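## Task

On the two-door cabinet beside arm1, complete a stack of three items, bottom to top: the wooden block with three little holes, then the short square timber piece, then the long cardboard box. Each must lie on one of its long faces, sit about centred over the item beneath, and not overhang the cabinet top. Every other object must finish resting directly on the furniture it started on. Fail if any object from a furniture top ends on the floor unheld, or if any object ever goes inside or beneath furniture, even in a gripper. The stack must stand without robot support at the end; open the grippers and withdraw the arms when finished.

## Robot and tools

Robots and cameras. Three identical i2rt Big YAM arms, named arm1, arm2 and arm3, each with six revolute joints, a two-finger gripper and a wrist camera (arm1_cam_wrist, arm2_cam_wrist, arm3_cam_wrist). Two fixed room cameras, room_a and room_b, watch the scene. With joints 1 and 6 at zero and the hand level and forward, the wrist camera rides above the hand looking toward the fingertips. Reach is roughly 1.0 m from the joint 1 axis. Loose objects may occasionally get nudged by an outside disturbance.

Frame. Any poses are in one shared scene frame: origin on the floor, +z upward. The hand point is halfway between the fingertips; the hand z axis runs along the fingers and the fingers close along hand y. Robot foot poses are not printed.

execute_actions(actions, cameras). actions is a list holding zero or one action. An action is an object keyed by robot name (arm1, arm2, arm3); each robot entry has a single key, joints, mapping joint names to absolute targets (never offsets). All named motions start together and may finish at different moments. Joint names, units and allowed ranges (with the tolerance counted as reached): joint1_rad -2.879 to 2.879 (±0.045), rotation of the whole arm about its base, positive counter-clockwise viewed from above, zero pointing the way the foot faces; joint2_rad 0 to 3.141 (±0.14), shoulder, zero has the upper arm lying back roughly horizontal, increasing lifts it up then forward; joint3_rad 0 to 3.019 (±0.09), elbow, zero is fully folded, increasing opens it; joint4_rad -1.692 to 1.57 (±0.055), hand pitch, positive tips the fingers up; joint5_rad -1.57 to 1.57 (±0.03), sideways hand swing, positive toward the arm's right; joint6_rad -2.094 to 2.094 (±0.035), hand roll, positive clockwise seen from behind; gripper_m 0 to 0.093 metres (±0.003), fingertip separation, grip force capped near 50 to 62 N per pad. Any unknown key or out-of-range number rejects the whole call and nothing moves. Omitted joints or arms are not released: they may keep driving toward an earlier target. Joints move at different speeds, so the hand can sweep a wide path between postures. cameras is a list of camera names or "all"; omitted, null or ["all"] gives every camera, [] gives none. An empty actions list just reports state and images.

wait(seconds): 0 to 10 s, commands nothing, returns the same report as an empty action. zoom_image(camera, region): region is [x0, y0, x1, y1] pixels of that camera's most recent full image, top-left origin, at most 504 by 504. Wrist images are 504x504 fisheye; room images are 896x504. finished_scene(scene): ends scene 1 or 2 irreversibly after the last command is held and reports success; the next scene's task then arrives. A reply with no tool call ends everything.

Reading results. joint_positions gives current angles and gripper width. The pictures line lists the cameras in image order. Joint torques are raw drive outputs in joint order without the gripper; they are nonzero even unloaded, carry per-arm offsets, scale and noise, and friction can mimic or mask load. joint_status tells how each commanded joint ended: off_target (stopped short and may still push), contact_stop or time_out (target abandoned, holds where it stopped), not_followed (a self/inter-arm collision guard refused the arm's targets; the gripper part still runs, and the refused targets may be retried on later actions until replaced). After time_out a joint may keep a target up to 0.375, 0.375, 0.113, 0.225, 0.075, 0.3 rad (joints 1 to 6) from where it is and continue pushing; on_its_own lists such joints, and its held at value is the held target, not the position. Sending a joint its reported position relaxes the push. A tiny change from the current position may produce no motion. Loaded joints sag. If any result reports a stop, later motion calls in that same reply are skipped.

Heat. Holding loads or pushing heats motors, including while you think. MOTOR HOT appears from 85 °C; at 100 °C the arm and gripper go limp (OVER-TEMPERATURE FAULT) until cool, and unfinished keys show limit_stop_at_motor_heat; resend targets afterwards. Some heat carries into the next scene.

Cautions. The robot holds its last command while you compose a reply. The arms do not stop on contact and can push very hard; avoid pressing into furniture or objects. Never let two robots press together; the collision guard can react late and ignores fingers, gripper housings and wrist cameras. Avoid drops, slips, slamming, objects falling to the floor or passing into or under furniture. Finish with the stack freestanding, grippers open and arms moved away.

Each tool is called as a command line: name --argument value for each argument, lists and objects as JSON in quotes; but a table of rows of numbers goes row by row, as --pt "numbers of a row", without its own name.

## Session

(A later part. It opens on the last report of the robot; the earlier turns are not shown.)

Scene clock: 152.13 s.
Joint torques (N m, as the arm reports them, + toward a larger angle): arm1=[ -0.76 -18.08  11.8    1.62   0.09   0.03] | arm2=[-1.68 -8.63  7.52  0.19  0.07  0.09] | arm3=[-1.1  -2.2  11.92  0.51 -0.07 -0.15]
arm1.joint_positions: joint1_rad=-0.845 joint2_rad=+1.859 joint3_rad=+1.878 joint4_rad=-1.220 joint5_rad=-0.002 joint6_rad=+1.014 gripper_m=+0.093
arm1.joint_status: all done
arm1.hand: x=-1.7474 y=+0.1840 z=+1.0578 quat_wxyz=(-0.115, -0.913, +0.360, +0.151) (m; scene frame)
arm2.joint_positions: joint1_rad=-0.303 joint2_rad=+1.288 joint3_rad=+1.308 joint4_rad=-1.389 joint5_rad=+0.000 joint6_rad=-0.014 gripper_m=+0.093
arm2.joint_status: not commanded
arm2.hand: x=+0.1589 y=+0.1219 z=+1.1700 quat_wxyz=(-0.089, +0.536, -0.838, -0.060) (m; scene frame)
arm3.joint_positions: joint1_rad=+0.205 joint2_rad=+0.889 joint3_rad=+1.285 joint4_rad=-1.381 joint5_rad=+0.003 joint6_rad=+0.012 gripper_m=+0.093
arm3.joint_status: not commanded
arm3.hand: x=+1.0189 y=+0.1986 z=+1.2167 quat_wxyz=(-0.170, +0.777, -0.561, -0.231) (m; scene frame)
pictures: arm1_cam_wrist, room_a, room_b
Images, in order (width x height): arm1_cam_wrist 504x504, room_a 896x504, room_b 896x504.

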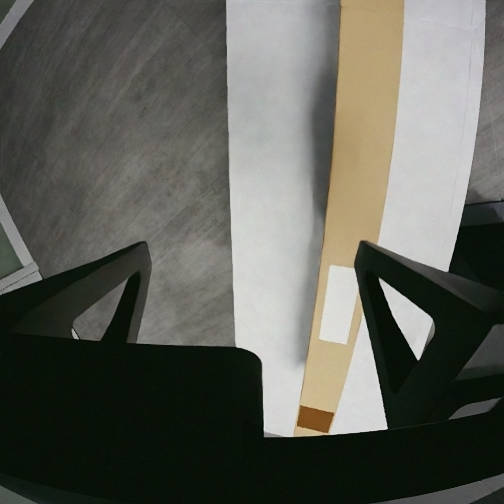

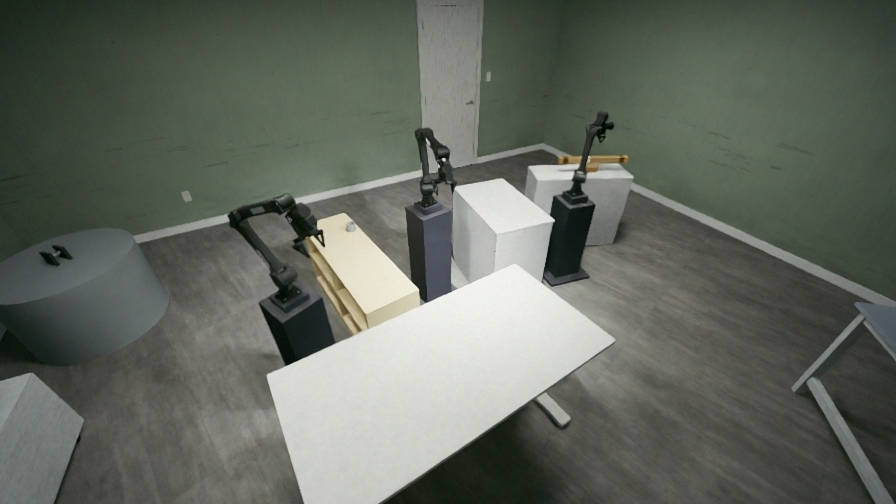

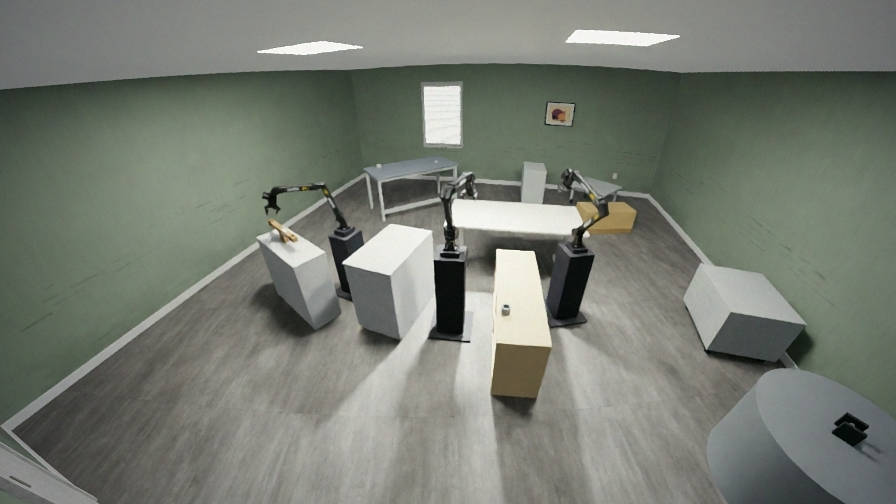

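execute_actions --actions '[{"arm1":{"joints":{"joint2_rad":1.2,"joint3_rad":1.6,"joint4_rad":-1.4}}}]' --cameras '["room_a","arm1_cam_wrist","room_b"]'

zoom_image --camera "room_a" --region '[500,120,660,210]'

zoom_image --camera "room_b" --region '[240,190,360,270]'

Scene clock: 154.03 s.
Joint torques (N m, as the arm reports them, + toward a larger angle): arm1=[-0.79 -7.37  9.46  1.47  0.08  0.01] | arm2=[-1.66 -8.65  7.6   0.26  0.07  0.08] | arm3=[-1.08 -2.2  11.93  0.51 -0.07 -0.15]
arm1.joint_positions: joint1_rad=-0.845 joint2_rad=+1.210 joint3_rad=+1.599 joint4_rad=-1.395 joint5_rad=-0.002 joint6_rad=+1.014 gripper_m=+0.093
arm1.joint_status: all done
arm1.hand: x=-1.5245 y=+0.2444 z=+1.2486 quat_wxyz=(-0.171, -0.892, +0.352, +0.227) (m; scene frame)
arm2.joint_positions: joint1_rad=-0.303 joint2_rad=+1.288 joint3_rad=+1.308 joint4_rad=-1.389 joint5_rad=+0.000 joint6_rad=-0.014 gripper_m=+0.093
arm2.joint_status: not commanded
arm2.hand: x=+0.1589 y=+0.1219 z=+1.1700 quat_wxyz=(-0.089, +0.536, -0.838, -0.060) (m; scene frame)
arm3.joint_positions: joint1_rad=+0.205 joint2_rad=+0.889 joint3_rad=+1.285 joint4_rad=-1.381 joint5_rad=+0.003 joint6_rad=+0.012 gripper_m=+0.093
arm3.joint_status: not commanded
arm3.hand: x=+1.0189 y=+0.1986 z=+1.2167 quat_wxyz=(-0.170, +0.777, -0.561, -0.231) (m; scene frame)
pictures: arm1_cam_wrist, room_a, room_b
Images, in order (width x height): arm1_cam_wrist 504x504, room_a 896x504, room_b 896x504.

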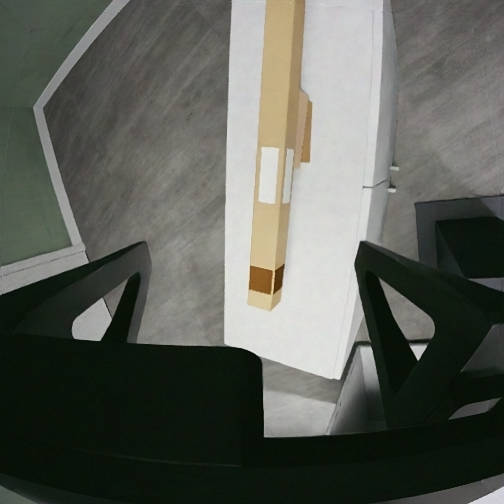

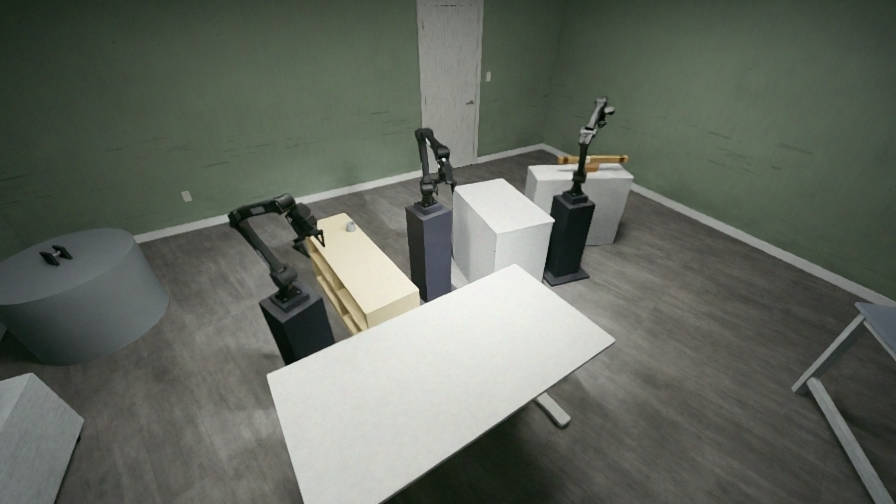

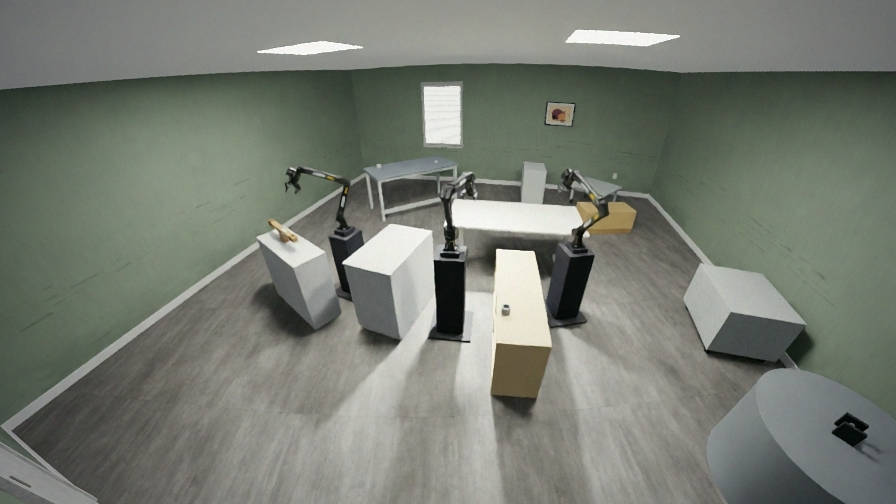

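Region (500, 120, 660, 210) of room_a's 896x504 image, scaled by 3.150, with more detail than that image has; it fills the top 284 rows of this view, and the rest is white.

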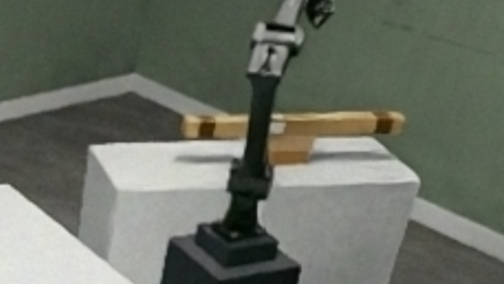

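Region (240, 190, 360, 270) of room_b's 896x504 image, scaled by 4.200, with more detail than that image has.

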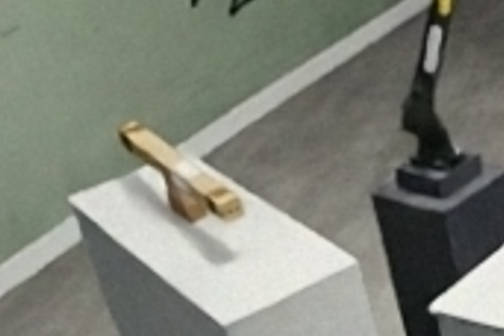

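finished_scene --scene 1

The scene is finished: the task was done.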